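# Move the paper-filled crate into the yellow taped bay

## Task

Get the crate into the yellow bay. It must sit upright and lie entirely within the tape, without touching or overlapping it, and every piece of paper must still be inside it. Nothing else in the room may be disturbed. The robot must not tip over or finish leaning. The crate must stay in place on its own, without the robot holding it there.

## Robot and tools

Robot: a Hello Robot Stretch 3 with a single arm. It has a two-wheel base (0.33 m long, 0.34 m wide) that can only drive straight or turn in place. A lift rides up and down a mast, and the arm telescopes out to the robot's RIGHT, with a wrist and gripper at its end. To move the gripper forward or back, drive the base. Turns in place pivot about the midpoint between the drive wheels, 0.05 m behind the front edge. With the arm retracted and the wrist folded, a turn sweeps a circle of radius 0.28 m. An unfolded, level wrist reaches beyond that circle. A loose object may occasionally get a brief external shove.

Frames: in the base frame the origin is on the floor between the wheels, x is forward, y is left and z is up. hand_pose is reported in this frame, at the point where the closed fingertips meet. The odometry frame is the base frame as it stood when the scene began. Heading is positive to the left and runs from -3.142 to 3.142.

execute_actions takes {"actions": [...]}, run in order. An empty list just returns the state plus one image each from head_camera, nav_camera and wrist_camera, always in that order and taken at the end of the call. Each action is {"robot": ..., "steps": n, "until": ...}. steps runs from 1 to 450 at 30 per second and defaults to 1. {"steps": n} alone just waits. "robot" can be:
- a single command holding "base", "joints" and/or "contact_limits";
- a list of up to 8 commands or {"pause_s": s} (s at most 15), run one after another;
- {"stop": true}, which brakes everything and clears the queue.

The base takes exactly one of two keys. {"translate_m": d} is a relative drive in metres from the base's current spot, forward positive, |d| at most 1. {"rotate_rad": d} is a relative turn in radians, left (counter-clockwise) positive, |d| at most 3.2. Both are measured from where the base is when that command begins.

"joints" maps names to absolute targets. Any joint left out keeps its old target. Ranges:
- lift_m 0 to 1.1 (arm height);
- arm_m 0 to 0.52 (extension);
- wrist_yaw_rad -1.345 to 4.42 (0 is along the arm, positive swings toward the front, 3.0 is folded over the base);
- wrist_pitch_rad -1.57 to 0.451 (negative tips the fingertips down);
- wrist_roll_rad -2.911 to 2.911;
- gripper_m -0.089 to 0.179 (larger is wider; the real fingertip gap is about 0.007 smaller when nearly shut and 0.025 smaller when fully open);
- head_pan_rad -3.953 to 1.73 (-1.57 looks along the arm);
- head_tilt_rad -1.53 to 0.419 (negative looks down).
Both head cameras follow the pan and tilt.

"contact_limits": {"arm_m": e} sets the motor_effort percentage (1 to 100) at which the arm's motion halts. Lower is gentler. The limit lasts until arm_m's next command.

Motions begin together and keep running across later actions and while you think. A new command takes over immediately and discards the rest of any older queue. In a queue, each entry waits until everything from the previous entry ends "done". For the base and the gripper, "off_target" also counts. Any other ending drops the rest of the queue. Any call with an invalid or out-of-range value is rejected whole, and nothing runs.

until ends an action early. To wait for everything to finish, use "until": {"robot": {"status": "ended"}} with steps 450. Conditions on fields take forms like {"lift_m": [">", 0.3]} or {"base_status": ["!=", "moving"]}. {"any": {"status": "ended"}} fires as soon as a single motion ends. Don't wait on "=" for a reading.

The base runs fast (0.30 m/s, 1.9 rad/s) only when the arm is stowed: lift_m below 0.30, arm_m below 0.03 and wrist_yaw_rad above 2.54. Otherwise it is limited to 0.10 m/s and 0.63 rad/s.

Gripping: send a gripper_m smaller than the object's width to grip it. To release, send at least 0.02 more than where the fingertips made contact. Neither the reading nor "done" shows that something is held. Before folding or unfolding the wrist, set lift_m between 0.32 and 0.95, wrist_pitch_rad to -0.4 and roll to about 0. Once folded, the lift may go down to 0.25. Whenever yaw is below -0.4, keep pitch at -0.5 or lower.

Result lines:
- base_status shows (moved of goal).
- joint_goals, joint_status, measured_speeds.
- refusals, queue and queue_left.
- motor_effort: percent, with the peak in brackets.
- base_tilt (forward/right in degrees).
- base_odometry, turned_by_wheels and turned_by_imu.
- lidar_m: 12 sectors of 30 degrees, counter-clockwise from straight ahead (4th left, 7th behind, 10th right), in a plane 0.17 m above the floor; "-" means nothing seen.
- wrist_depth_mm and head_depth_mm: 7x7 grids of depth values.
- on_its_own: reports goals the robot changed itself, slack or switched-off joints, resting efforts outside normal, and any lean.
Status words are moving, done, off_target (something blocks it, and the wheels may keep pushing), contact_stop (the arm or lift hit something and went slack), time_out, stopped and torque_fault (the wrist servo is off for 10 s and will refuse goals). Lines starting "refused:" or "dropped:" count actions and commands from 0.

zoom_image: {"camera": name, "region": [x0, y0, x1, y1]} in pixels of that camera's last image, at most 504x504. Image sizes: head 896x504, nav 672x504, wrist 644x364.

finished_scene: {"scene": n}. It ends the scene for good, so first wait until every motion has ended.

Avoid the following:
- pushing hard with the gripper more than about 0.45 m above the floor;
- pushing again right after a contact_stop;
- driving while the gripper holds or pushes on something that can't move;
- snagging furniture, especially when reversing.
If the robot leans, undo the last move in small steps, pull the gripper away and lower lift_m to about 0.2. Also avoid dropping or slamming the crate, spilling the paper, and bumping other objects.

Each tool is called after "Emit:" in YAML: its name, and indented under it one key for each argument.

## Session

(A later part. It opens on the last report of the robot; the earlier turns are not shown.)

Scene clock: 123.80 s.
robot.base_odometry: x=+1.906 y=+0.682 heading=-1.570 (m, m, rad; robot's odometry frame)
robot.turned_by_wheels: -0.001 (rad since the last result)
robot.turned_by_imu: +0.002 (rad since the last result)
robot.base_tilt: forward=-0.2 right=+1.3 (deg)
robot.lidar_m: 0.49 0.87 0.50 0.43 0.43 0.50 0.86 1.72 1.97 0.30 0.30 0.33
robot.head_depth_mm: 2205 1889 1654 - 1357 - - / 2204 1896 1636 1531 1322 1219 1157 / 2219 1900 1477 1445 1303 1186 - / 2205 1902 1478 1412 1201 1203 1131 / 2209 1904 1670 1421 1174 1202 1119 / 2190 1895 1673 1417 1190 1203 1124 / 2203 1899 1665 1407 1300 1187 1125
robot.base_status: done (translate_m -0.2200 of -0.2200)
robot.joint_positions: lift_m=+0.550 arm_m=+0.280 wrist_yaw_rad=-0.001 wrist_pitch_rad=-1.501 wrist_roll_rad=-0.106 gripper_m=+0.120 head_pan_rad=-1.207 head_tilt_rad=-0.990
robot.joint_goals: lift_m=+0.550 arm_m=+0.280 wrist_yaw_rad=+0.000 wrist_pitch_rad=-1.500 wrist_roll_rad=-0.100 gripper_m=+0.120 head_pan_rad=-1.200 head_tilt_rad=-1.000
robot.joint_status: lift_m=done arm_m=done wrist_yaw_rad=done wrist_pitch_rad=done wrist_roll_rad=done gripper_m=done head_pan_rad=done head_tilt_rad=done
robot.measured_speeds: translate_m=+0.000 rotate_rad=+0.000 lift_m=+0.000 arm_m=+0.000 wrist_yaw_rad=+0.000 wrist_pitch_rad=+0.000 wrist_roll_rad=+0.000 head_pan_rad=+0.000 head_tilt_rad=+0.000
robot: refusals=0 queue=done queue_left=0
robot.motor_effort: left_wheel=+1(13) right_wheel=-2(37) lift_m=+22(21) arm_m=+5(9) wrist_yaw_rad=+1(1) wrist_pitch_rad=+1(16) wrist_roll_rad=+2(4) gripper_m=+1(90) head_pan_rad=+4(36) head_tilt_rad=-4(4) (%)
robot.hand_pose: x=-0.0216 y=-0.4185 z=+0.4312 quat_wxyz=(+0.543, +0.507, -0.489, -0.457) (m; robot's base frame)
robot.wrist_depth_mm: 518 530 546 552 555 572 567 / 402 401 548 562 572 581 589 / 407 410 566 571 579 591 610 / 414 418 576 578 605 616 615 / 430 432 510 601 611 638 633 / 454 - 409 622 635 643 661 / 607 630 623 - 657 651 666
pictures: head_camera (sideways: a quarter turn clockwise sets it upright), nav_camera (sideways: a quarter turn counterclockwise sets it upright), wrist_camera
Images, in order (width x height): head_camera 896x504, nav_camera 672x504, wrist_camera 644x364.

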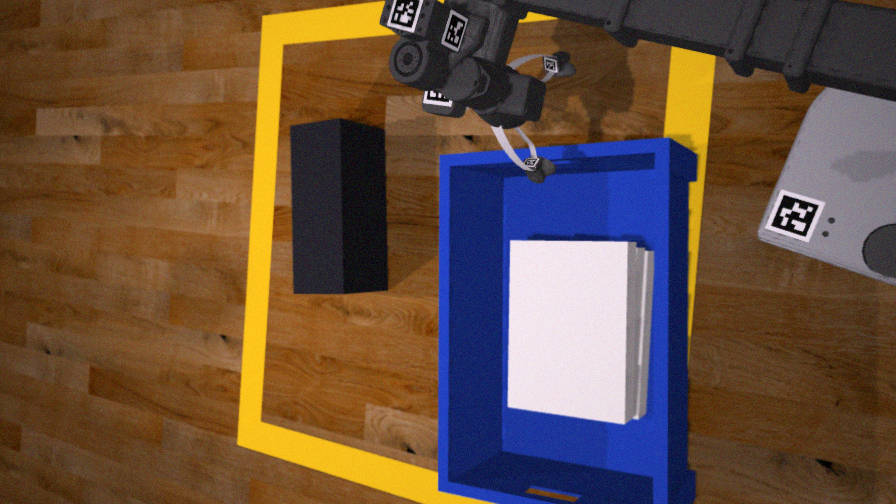

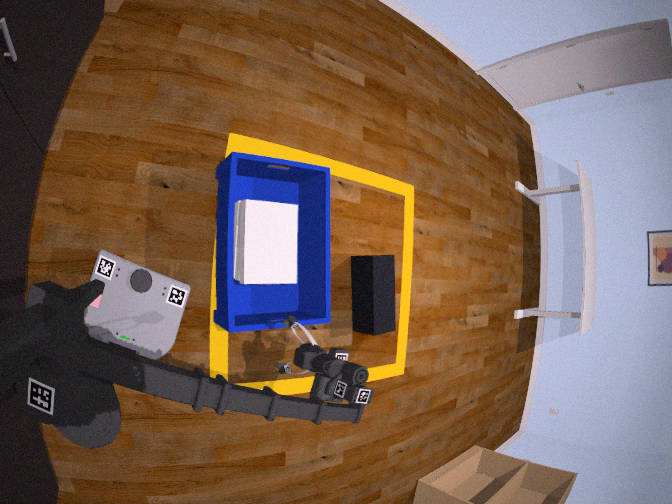

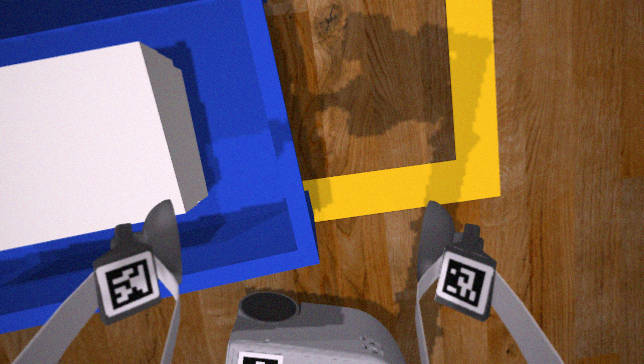

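Emit:
execute_actions:
  actions:
    - {"robot":[{"joints":{"lift_m":0.28}},{"joints":{"gripper_m":-0.02}},{"pause_s":1},{"base":{"translate_m":-0.09}},{"joints":{"gripper_m":0.12}},{"joints":{"lift_m":0.5}},{"joints":{"arm_m":0.06,"gripper_m":0.0,"wrist_roll_rad":0}},{"base":{"translate_m":0.36}}],"steps":450,"until":{"robot":{"status":"ended"}}}
    - {"steps":200,"until":{"robot":{"status":"ended"}}}

Scene clock: 151.63 s.
robot.base_odometry: x=+1.906 y=+0.412 heading=-1.570 (m, m, rad; robot's odometry frame)
robot.turned_by_wheels: +0.000 (rad since the last result)
robot.turned_by_imu: -0.004 (rad since the last result)
robot.base_tilt: forward=+0.0 right=+1.3 (deg)
robot.lidar_m: 1.80 1.80 0.58 0.50 0.50 0.58 1.01 0.43 0.22 0.18 0.17 0.18
robot.head_depth_mm: 2197 1899 1670 1469 1255 - 1111 / 2212 1892 1667 1467 1196 - - / 2199 1890 1673 1463 1170 1096 - / 2206 1889 1672 1482 1302 1201 1131 / 2216 1904 1670 1482 1322 1188 1124 / 2204 1901 1676 1493 1340 1221 1118 / 2200 1900 1675 1483 1340 1219 1121
robot.base_status: done (translate_m +0.3600 of +0.3600)
robot.joint_positions: lift_m=+0.500 arm_m=+0.060 wrist_yaw_rad=+0.000 wrist_pitch_rad=-1.501 wrist_roll_rad=-0.005 gripper_m=+0.000 head_pan_rad=-1.207 head_tilt_rad=-0.990
robot.joint_goals: lift_m=+0.500 arm_m=+0.060 wrist_yaw_rad=+0.000 wrist_pitch_rad=-1.500 wrist_roll_rad=+0.000 gripper_m=+0.000 head_pan_rad=-1.200 head_tilt_rad=-1.000
robot.joint_status: lift_m=done arm_m=done wrist_yaw_rad=done wrist_pitch_rad=done wrist_roll_rad=done gripper_m=done head_pan_rad=done head_tilt_rad=done
robot.measured_speeds: translate_m=+0.000 rotate_rad=+0.000 lift_m=+0.000 arm_m=+0.000 wrist_yaw_rad=+0.000 wrist_pitch_rad=+0.000 wrist_roll_rad=+0.000 head_pan_rad=+0.000 head_tilt_rad=+0.000
robot: refusals=0 queue=done queue_left=0
robot.motor_effort: left_wheel=+0(13) right_wheel=-1(43) lift_m=+22(25) arm_m=-3(3) wrist_yaw_rad=+0(1) wrist_pitch_rad=+1(3) wrist_roll_rad=+2(2) gripper_m=-1(100) head_pan_rad=+3(3) head_tilt_rad=-4(4) (%)
robot.hand_pose: x=-0.0216 y=-0.1991 z=+0.3812 quat_wxyz=(+0.518, +0.483, -0.516, -0.481) (m; robot's base frame)
robot.wrist_depth_mm: 314 489 355 365 365 474 410 / 404 463 507 367 371 527 388 / 506 400 518 525 477 345 550 / 528 357 522 339 553 552 568 / 535 324 326 - - 573 603 / 557 559 559 - - 590 587 / 554 569 576 - - 597 599
pictures: head_camera (sideways: a quarter turn clockwise sets it upright), nav_camera (sideways: a quarter turn counterclockwise sets it upright), wrist_camera
Images, in order (width x height): head_camera 896x504, nav_camera 672x504, wrist_camera 644x364.

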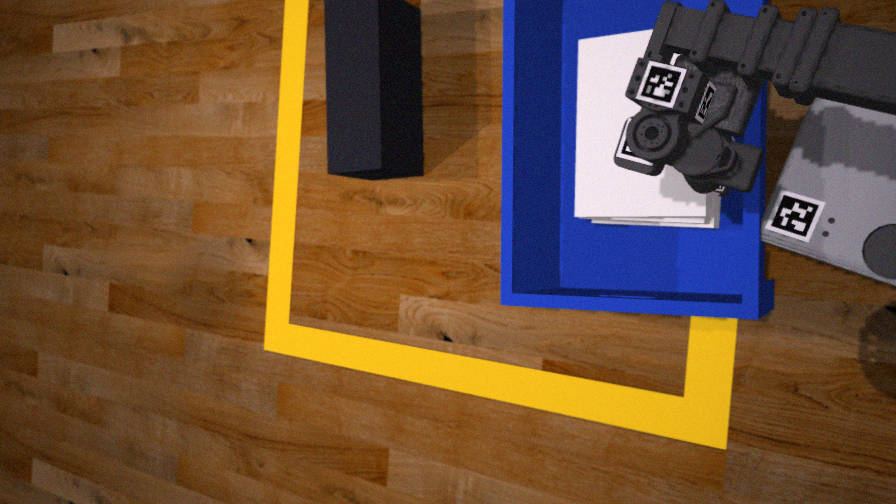

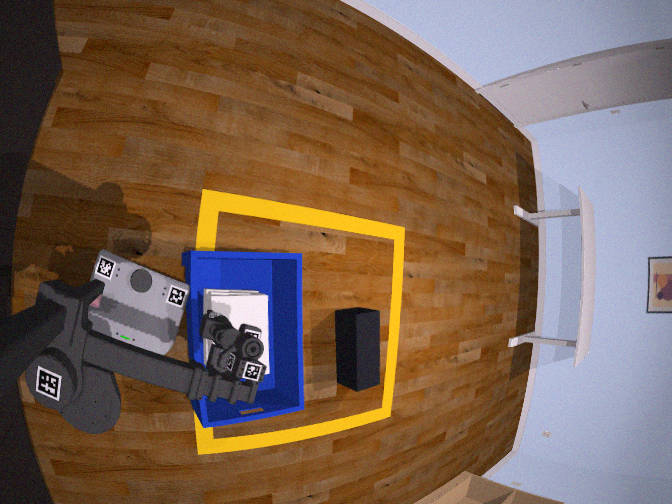

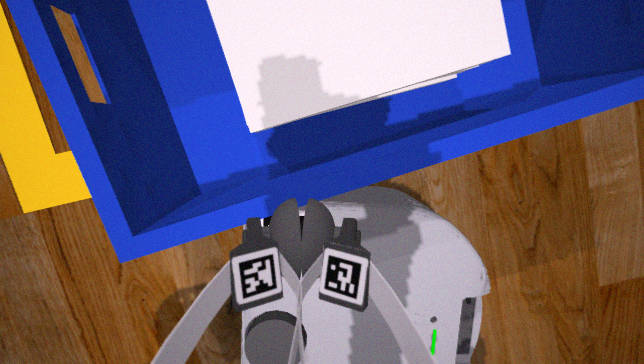

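Emit:
execute_actions:
  actions:
    - {"robot":[{"joints":{"arm_m":0.08,"gripper_m":0.1,"wrist_roll_rad":1.5}},{"joints":{"lift_m":0.29}},{"joints":{"gripper_m":-0.02}},{"pause_s":1},{"joints":{"arm_m":0.2}},{"joints":{"gripper_m":0.1}},{"joints":{"lift_m":0.55}}],"steps":450,"until":{"robot":{"status":"ended"}}}
    - {"steps":200,"until":{"robot":{"status":"ended"}}}

Scene clock: 161.87 s.
robot.base_odometry: x=+1.906 y=+0.412 heading=-1.570 (m, m, rad; robot's odometry frame)
robot.turned_by_wheels: +0.000 (rad since the last result)
robot.turned_by_imu: -0.002 (rad since the last result)
robot.base_tilt: forward=-0.2 right=+1.2 (deg)
robot.lidar_m: 1.80 1.80 0.58 0.50 0.50 0.58 1.00 0.43 0.22 0.18 0.17 0.18
robot.head_depth_mm: 2206 1900 1661 1458 1256 1150 1120 / 2196 1905 1660 1464 1188 1106 - / 2215 1906 1666 1466 1171 1095 - / 2205 1911 1666 1491 1300 1201 1131 / 2207 1889 1673 1494 1320 1187 1123 / 2207 1894 1665 1490 1336 1219 1116 / 2207 1901 1668 1482 1344 1219 1121
robot.base_status: done (translate_m +0.3600 of +0.3600)
robot.joint_positions: lift_m=+0.295 arm_m=+0.080 wrist_yaw_rad=+0.000 wrist_pitch_rad=-1.516 wrist_roll_rad=+1.495 gripper_m=+0.100 head_pan_rad=-1.207 head_tilt_rad=-0.990
robot.joint_goals: lift_m=+0.294 arm_m=+0.080 wrist_yaw_rad=+0.000 wrist_pitch_rad=-1.500 wrist_roll_rad=+1.500 gripper_m=+0.100 head_pan_rad=-1.200 head_tilt_rad=-1.000
robot.joint_status: lift_m=contact_stop arm_m=done wrist_yaw_rad=done wrist_pitch_rad=done wrist_roll_rad=done gripper_m=done head_pan_rad=done head_tilt_rad=done
robot.measured_speeds: translate_m=+0.000 rotate_rad=+0.000 lift_m=+0.006 arm_m=+0.000 wrist_yaw_rad=+0.000 wrist_pitch_rad=+0.000 wrist_roll_rad=+0.000 head_pan_rad=+0.000 head_tilt_rad=+0.000
robot: refusals=0 queue=dropped queue_left=0
robot.on_its_own: lift_m is slack since a contact_stop, until your next command for it (your +0.290 is given up)
robot.motor_effort: left_wheel=+0(0) right_wheel=-1(1) lift_m=+14(23) arm_m=+4(3) wrist_yaw_rad=+0(1) wrist_pitch_rad=+8(11) wrist_roll_rad=+2(3) gripper_m=+0(91) head_pan_rad=+3(3) head_tilt_rad=-4(4) (%)
robot.hand_pose: x=-0.0216 y=-0.2144 z=+0.1762 quat_wxyz=(+0.028, +0.026, -0.725, -0.687) (m; robot's base frame)
robot.wrist_depth_mm: 163 164 273 106 - - - / 169 169 283 109 - - - / 173 174 273 113 - - - / 179 180 241 117 - - - / 186 184 222 121 - - - / 193 - 200 354 - - - / 198 375 369 350 131 - -
pictures: head_camera (sideways: a quarter turn clockwise sets it upright), nav_camera (sideways: a quarter turn counterclockwise sets it upright), wrist_camera
dropped: robot: command 1 of its queue: lift_m: contact_stop
Images, in order (width x height): head_camera 896x504, nav_camera 672x504, wrist_camera 644x364.

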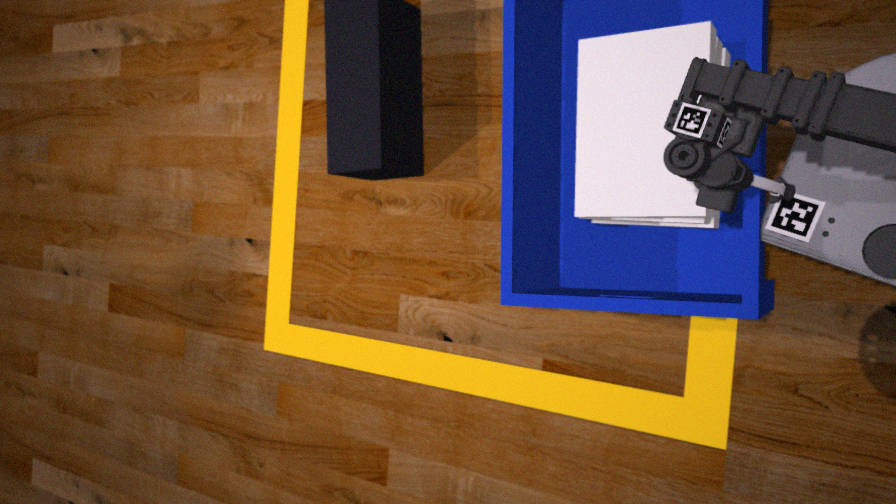

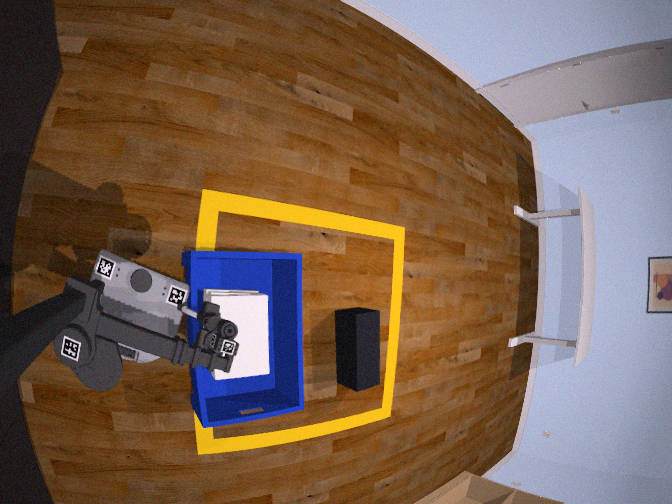

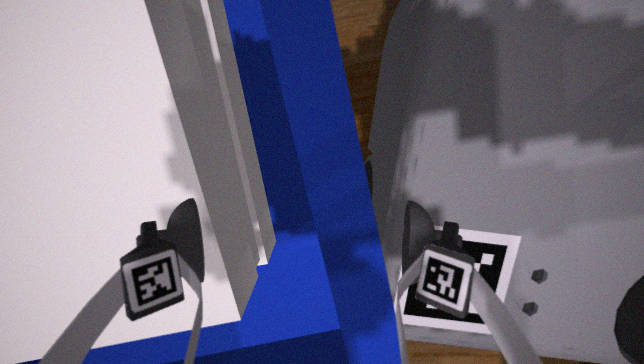

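Emit:
execute_actions:
  actions:
    - {"robot":[{"joints":{"lift_m":0.3}},{"joints":{"arm_m":0.22}},{"joints":{"lift_m":0.55}},{"joints":{"arm_m":0.0}}],"steps":450,"until":{"robot":{"status":"ended"}}}

Scene clock: 173.67 s.
robot.base_odometry: x=+1.906 y=+0.412 heading=-1.570 (m, m, rad; robot's odometry frame)
robot.turned_by_wheels: +0.000 (rad since the last result)
robot.turned_by_imu: -0.003 (rad since the last result)
robot.base_tilt: forward=-0.2 right=+1.1 (deg)
robot.lidar_m: 1.80 1.80 0.58 0.50 0.50 0.58 1.01 0.57 0.33 0.27 0.26 2.10
robot.head_depth_mm: 2196 1896 1665 1426 1189 1110 - / 2209 1910 1662 1414 1172 1109 - / 2198 1896 1672 1471 1187 1194 - / 2197 1908 1667 1481 1324 1188 1133 / 2198 1897 1678 1487 1344 1203 1118 / 2200 1906 1674 1486 1343 1220 1121 / 2189 1902 1663 1490 1345 1221 1124
robot.base_status: done (translate_m +0.3600 of +0.3600)
robot.joint_positions: lift_m=+0.550 arm_m=+0.000 wrist_yaw_rad=+0.001 wrist_pitch_rad=-1.499 wrist_roll_rad=+1.495 gripper_m=+0.100 head_pan_rad=-1.207 head_tilt_rad=-0.990
robot.joint_goals: lift_m=+0.550 arm_m=+0.000 wrist_yaw_rad=+0.000 wrist_pitch_rad=-1.500 wrist_roll_rad=+1.500 gripper_m=+0.100 head_pan_rad=-1.200 head_tilt_rad=-1.000
robot.joint_status: lift_m=done arm_m=done wrist_yaw_rad=done wrist_pitch_rad=done wrist_roll_rad=done gripper_m=done head_pan_rad=done head_tilt_rad=done
robot.measured_speeds: translate_m=+0.000 rotate_rad=+0.000 lift_m=+0.000 arm_m=+0.000 wrist_yaw_rad=+0.000 wrist_pitch_rad=+0.000 wrist_roll_rad=+0.000 head_pan_rad=+0.000 head_tilt_rad=+0.000
robot: refusals=0 queue=done queue_left=0
robot.motor_effort: left_wheel=+0(1) right_wheel=+0(3) lift_m=+22(29) arm_m=-3(17) wrist_yaw_rad=-1(5) wrist_pitch_rad=+0(36) wrist_roll_rad=+2(3) gripper_m=-1(26) head_pan_rad=+3(3) head_tilt_rad=-3(4) (%)
robot.hand_pose: x=-0.0216 y=-0.1393 z=+0.4312 quat_wxyz=(+0.028, +0.026, -0.731, -0.681) (m; robot's base frame)
robot.wrist_depth_mm: 407 405 545 538 - - 530 / 418 419 558 553 - - 542 / 431 425 565 583 - - 560 / 450 448 514 - - - 585 / 605 608 482 625 600 613 611 / 540 - 435 632 645 618 616 / 442 680 655 644 647 656 643
pictures: head_camera (sideways: a quarter turn clockwise sets it upright), nav_camera (sideways: a quarter turn counterclockwise sets it upright), wrist_camera
Images, in order (width x height): head_camera 896x504, nav_camera 672x504, wrist_camera 644x364.

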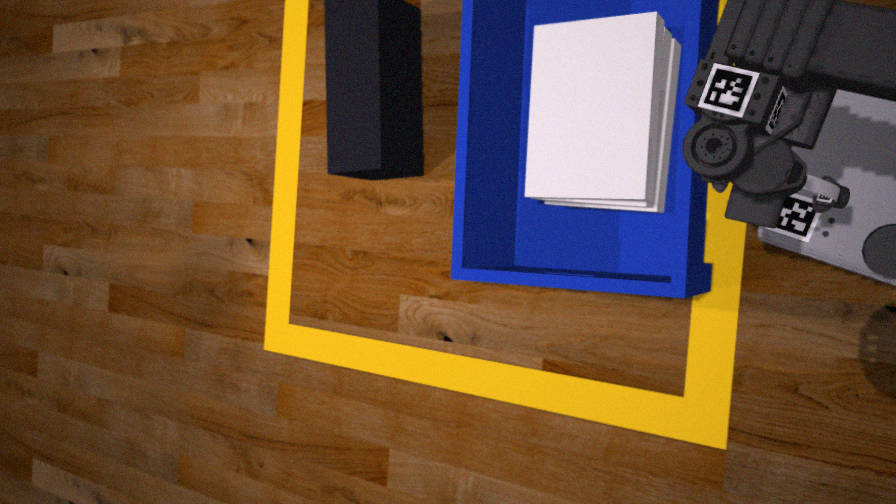

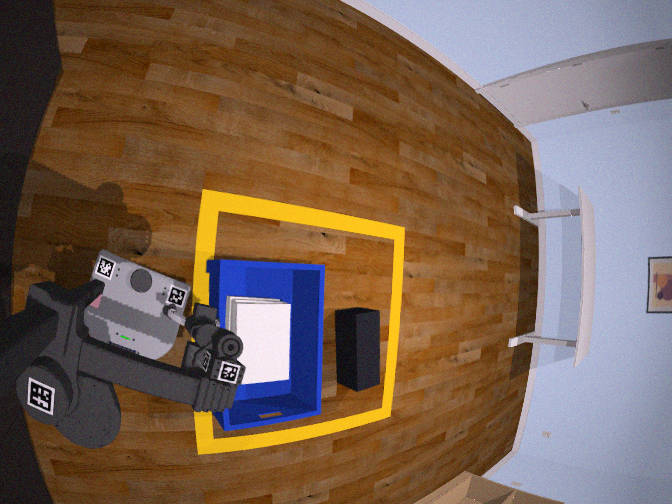

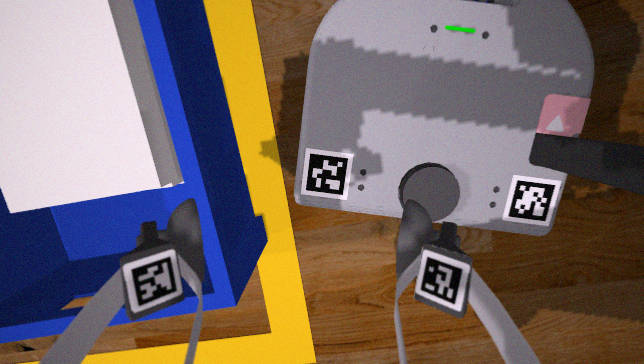

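Emit:
execute_actions:
  actions:
    - {"robot":[{"base":{"translate_m":0.08},"joints":{"gripper_m":0,"wrist_roll_rad":0,"arm_m":0.08}},{"joints":{"lift_m":0.29}},{"joints":{"arm_m":0.17}},{"joints":{"arm_m":0.1}},{"joints":{"lift_m":0.55}},{"joints":{"arm_m":0}}],"steps":450,"until":{"robot":{"status":"ended"}}}

Scene clock: 192.57 s.
robot.base_odometry: x=+1.906 y=+0.332 heading=-1.570 (m, m, rad; robot's odometry frame)
robot.turned_by_wheels: +0.000 (rad since the last result)
robot.turned_by_imu: -0.004 (rad since the last result)
robot.base_tilt: forward=-0.2 right=+1.1 (deg)
robot.lidar_m: 1.73 1.72 0.61 0.52 0.52 0.60 1.05 0.59 0.35 0.29 0.29 2.02
robot.head_depth_mm: 2215 1903 1668 1369 1174 1131 - / 2187 1912 1671 1362 1168 1146 - / 2200 1897 1664 1398 1317 1218 - / 2214 1910 1667 1485 1326 1201 1134 / 2203 1900 1672 1482 1340 1223 1118 / 2197 1908 1672 1491 1339 1217 1117 / 2200 1904 1668 1481 1342 1219 1121
robot.base_status: done (translate_m +0.0800 of +0.0800)
robot.joint_positions: lift_m=+0.550 arm_m=+0.000 wrist_yaw_rad=+0.001 wrist_pitch_rad=-1.501 wrist_roll_rad=-0.005 gripper_m=+0.000 head_pan_rad=-1.207 head_tilt_rad=-0.990
robot.joint_goals: lift_m=+0.550 arm_m=+0.000 wrist_yaw_rad=+0.000 wrist_pitch_rad=-1.500 wrist_roll_rad=+0.000 gripper_m=+0.000 head_pan_rad=-1.200 head_tilt_rad=-1.000
robot.joint_status: lift_m=done arm_m=done wrist_yaw_rad=done wrist_pitch_rad=done wrist_roll_rad=done gripper_m=done head_pan_rad=done head_tilt_rad=done
robot.measured_speeds: translate_m=+0.000 rotate_rad=+0.000 lift_m=+0.000 arm_m=+0.000 wrist_yaw_rad=+0.000 wrist_pitch_rad=+0.000 wrist_roll_rad=+0.000 head_pan_rad=+0.000 head_tilt_rad=+0.000
robot: refusals=0 queue=done queue_left=0
robot.motor_effort: left_wheel=+0(4) right_wheel=-1(3) lift_m=+22(20) arm_m=-3(18) wrist_yaw_rad=-1(10) wrist_pitch_rad=+1(41) wrist_roll_rad=+2(8) gripper_m=-2(90) head_pan_rad=+3(2) head_tilt_rad=-4(4) (%)
robot.hand_pose: x=-0.0216 y=-0.1391 z=+0.4312 quat_wxyz=(+0.519, +0.484, -0.515, -0.481) (m; robot's base frame)
robot.wrist_depth_mm: 535 537 348 443 520 564 561 / 540 550 563 576 584 586 582 / 558 556 574 573 576 601 604 / 567 583 588 - - 607 604 / 591 585 592 - - 629 630 / 604 607 601 - - 636 632 / 612 606 620 - - 651 664
pictures: head_camera (sideways: a quarter turn clockwise sets it upright), nav_camera (sideways: a quarter turn counterclockwise sets it upright), wrist_camera
Images, in order (width x height): head_camera 896x504, nav_camera 672x504, wrist_camera 644x364.

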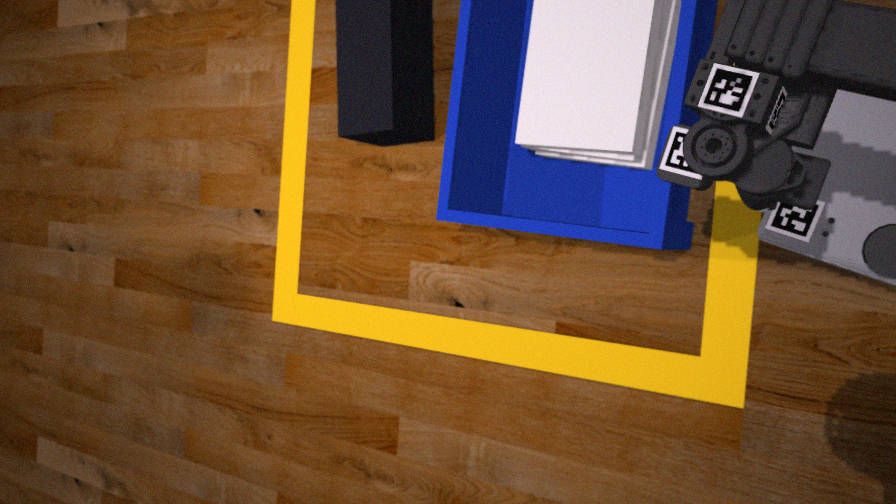

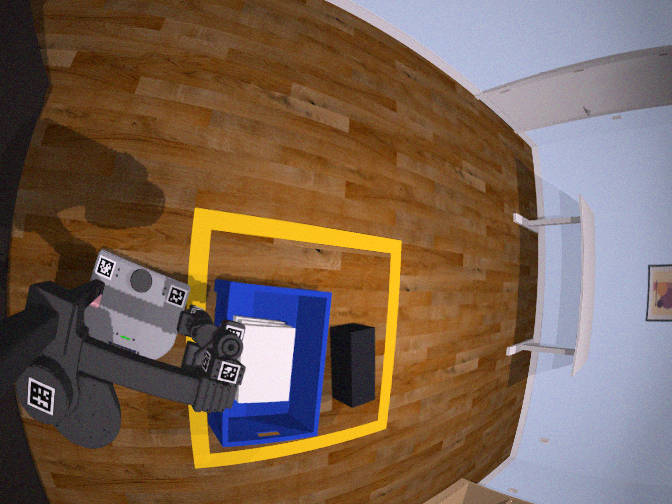

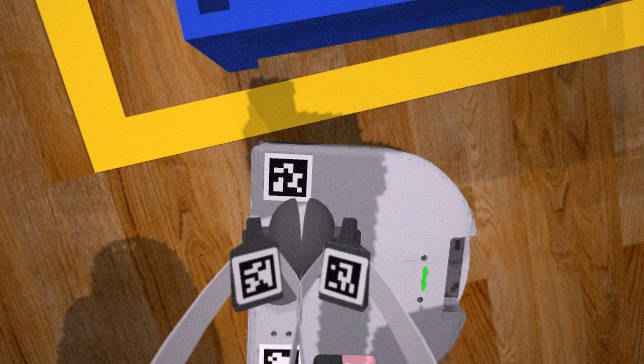

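Emit:
execute_actions:
  actions:
    - {"robot":[{"base":{"translate_m":-0.24},"joints":{"arm_m":0.08}},{"joints":{"lift_m":0.29}},{"joints":{"arm_m":0.165}},{"joints":{"arm_m":0.1}},{"joints":{"lift_m":0.55}},{"joints":{"arm_m":0,"head_pan_rad":-1.7}}],"steps":450,"until":{"robot":{"status":"ended"}}}

Scene clock: 211.23 s.
robot.base_odometry: x=+1.906 y=+0.572 heading=-1.570 (m, m, rad; robot's odometry frame)
robot.turned_by_wheels: +0.000 (rad since the last result)
robot.turned_by_imu: -0.006 (rad since the last result)
robot.base_tilt: forward=+0.1 right=+1.2 (deg)
robot.lidar_m: 1.96 0.93 0.53 0.46 0.46 0.53 0.92 1.82 0.41 0.36 0.36 0.42
robot.head_depth_mm: 2156 1906 1660 1487 1336 1218 1120 / 2200 1893 1677 1480 1339 - - / 2214 1897 1669 1468 1274 - - / 2211 1899 1667 1398 1206 - - / 2200 1909 1525 1322 1185 1206 1123 / 2215 1909 1453 1379 1189 1190 1124 / 2207 1895 1669 1379 1334 1175 1121
robot.base_status: done (translate_m -0.2400 of -0.2400)
robot.joint_positions: lift_m=+0.550 arm_m=+0.000 wrist_yaw_rad=+0.001 wrist_pitch_rad=-1.501 wrist_roll_rad=-0.004 gripper_m=+0.000 head_pan_rad=-1.693 head_tilt_rad=-0.990
robot.joint_goals: lift_m=+0.550 arm_m=+0.000 wrist_yaw_rad=+0.000 wrist_pitch_rad=-1.500 wrist_roll_rad=+0.000 gripper_m=+0.000 head_pan_rad=-1.700 head_tilt_rad=-1.000
robot.joint_status: lift_m=done arm_m=done wrist_yaw_rad=done wrist_pitch_rad=done wrist_roll_rad=done gripper_m=done head_pan_rad=done head_tilt_rad=done
robot.measured_speeds: translate_m=+0.000 rotate_rad=+0.000 lift_m=+0.000 arm_m=+0.000 wrist_yaw_rad=+0.000 wrist_pitch_rad=+0.000 wrist_roll_rad=+0.000 head_pan_rad=+0.000 head_tilt_rad=+0.000
robot: refusals=0 queue=done queue_left=0
robot.motor_effort: left_wheel=+0(3) right_wheel=+0(4) lift_m=+22(24) arm_m=-2(4) wrist_yaw_rad=+0(1) wrist_pitch_rad=+1(1) wrist_roll_rad=+2(2) gripper_m=-3(2) head_pan_rad=-4(33) head_tilt_rad=-4(4) (%)
robot.hand_pose: x=-0.0216 y=-0.1392 z=+0.4312 quat_wxyz=(+0.518, +0.483, -0.516, -0.481) (m; robot's base frame)
robot.wrist_depth_mm: 410 472 537 552 555 560 581 / 550 547 554 556 563 576 594 / 566 561 584 582 579 587 592 / 572 570 578 - - 608 616 / 583 591 602 - - 630 628 / 596 601 614 - - 629 642 / 605 622 643 - - 656 664
pictures: head_camera (sideways: a quarter turn clockwise sets it upright), nav_camera (sideways: a quarter turn counterclockwise sets it upright), wrist_camera
Images, in order (width x height): head_camera 896x504, nav_camera 672x504, wrist_camera 644x364.

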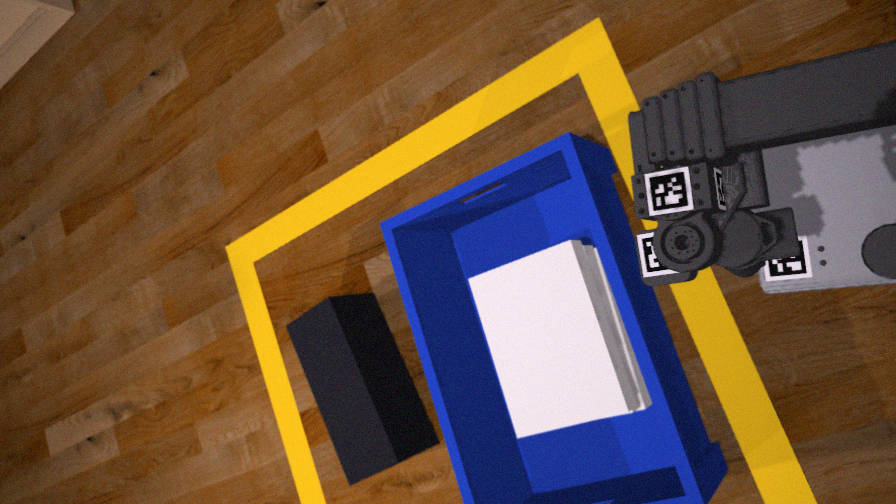

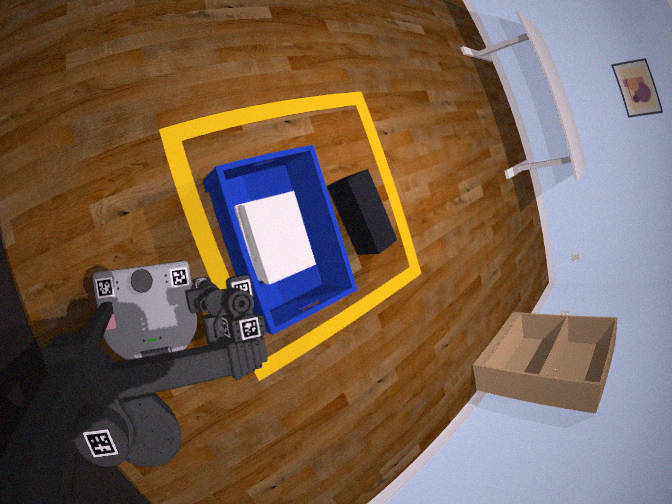

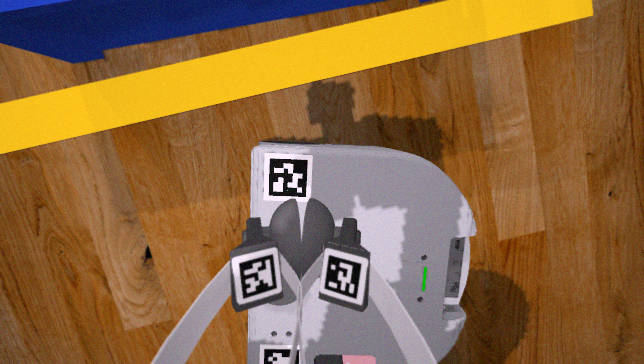

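Inside.

Emit:
finished_scene:
  scene: 1

The scene is finished: the task was done.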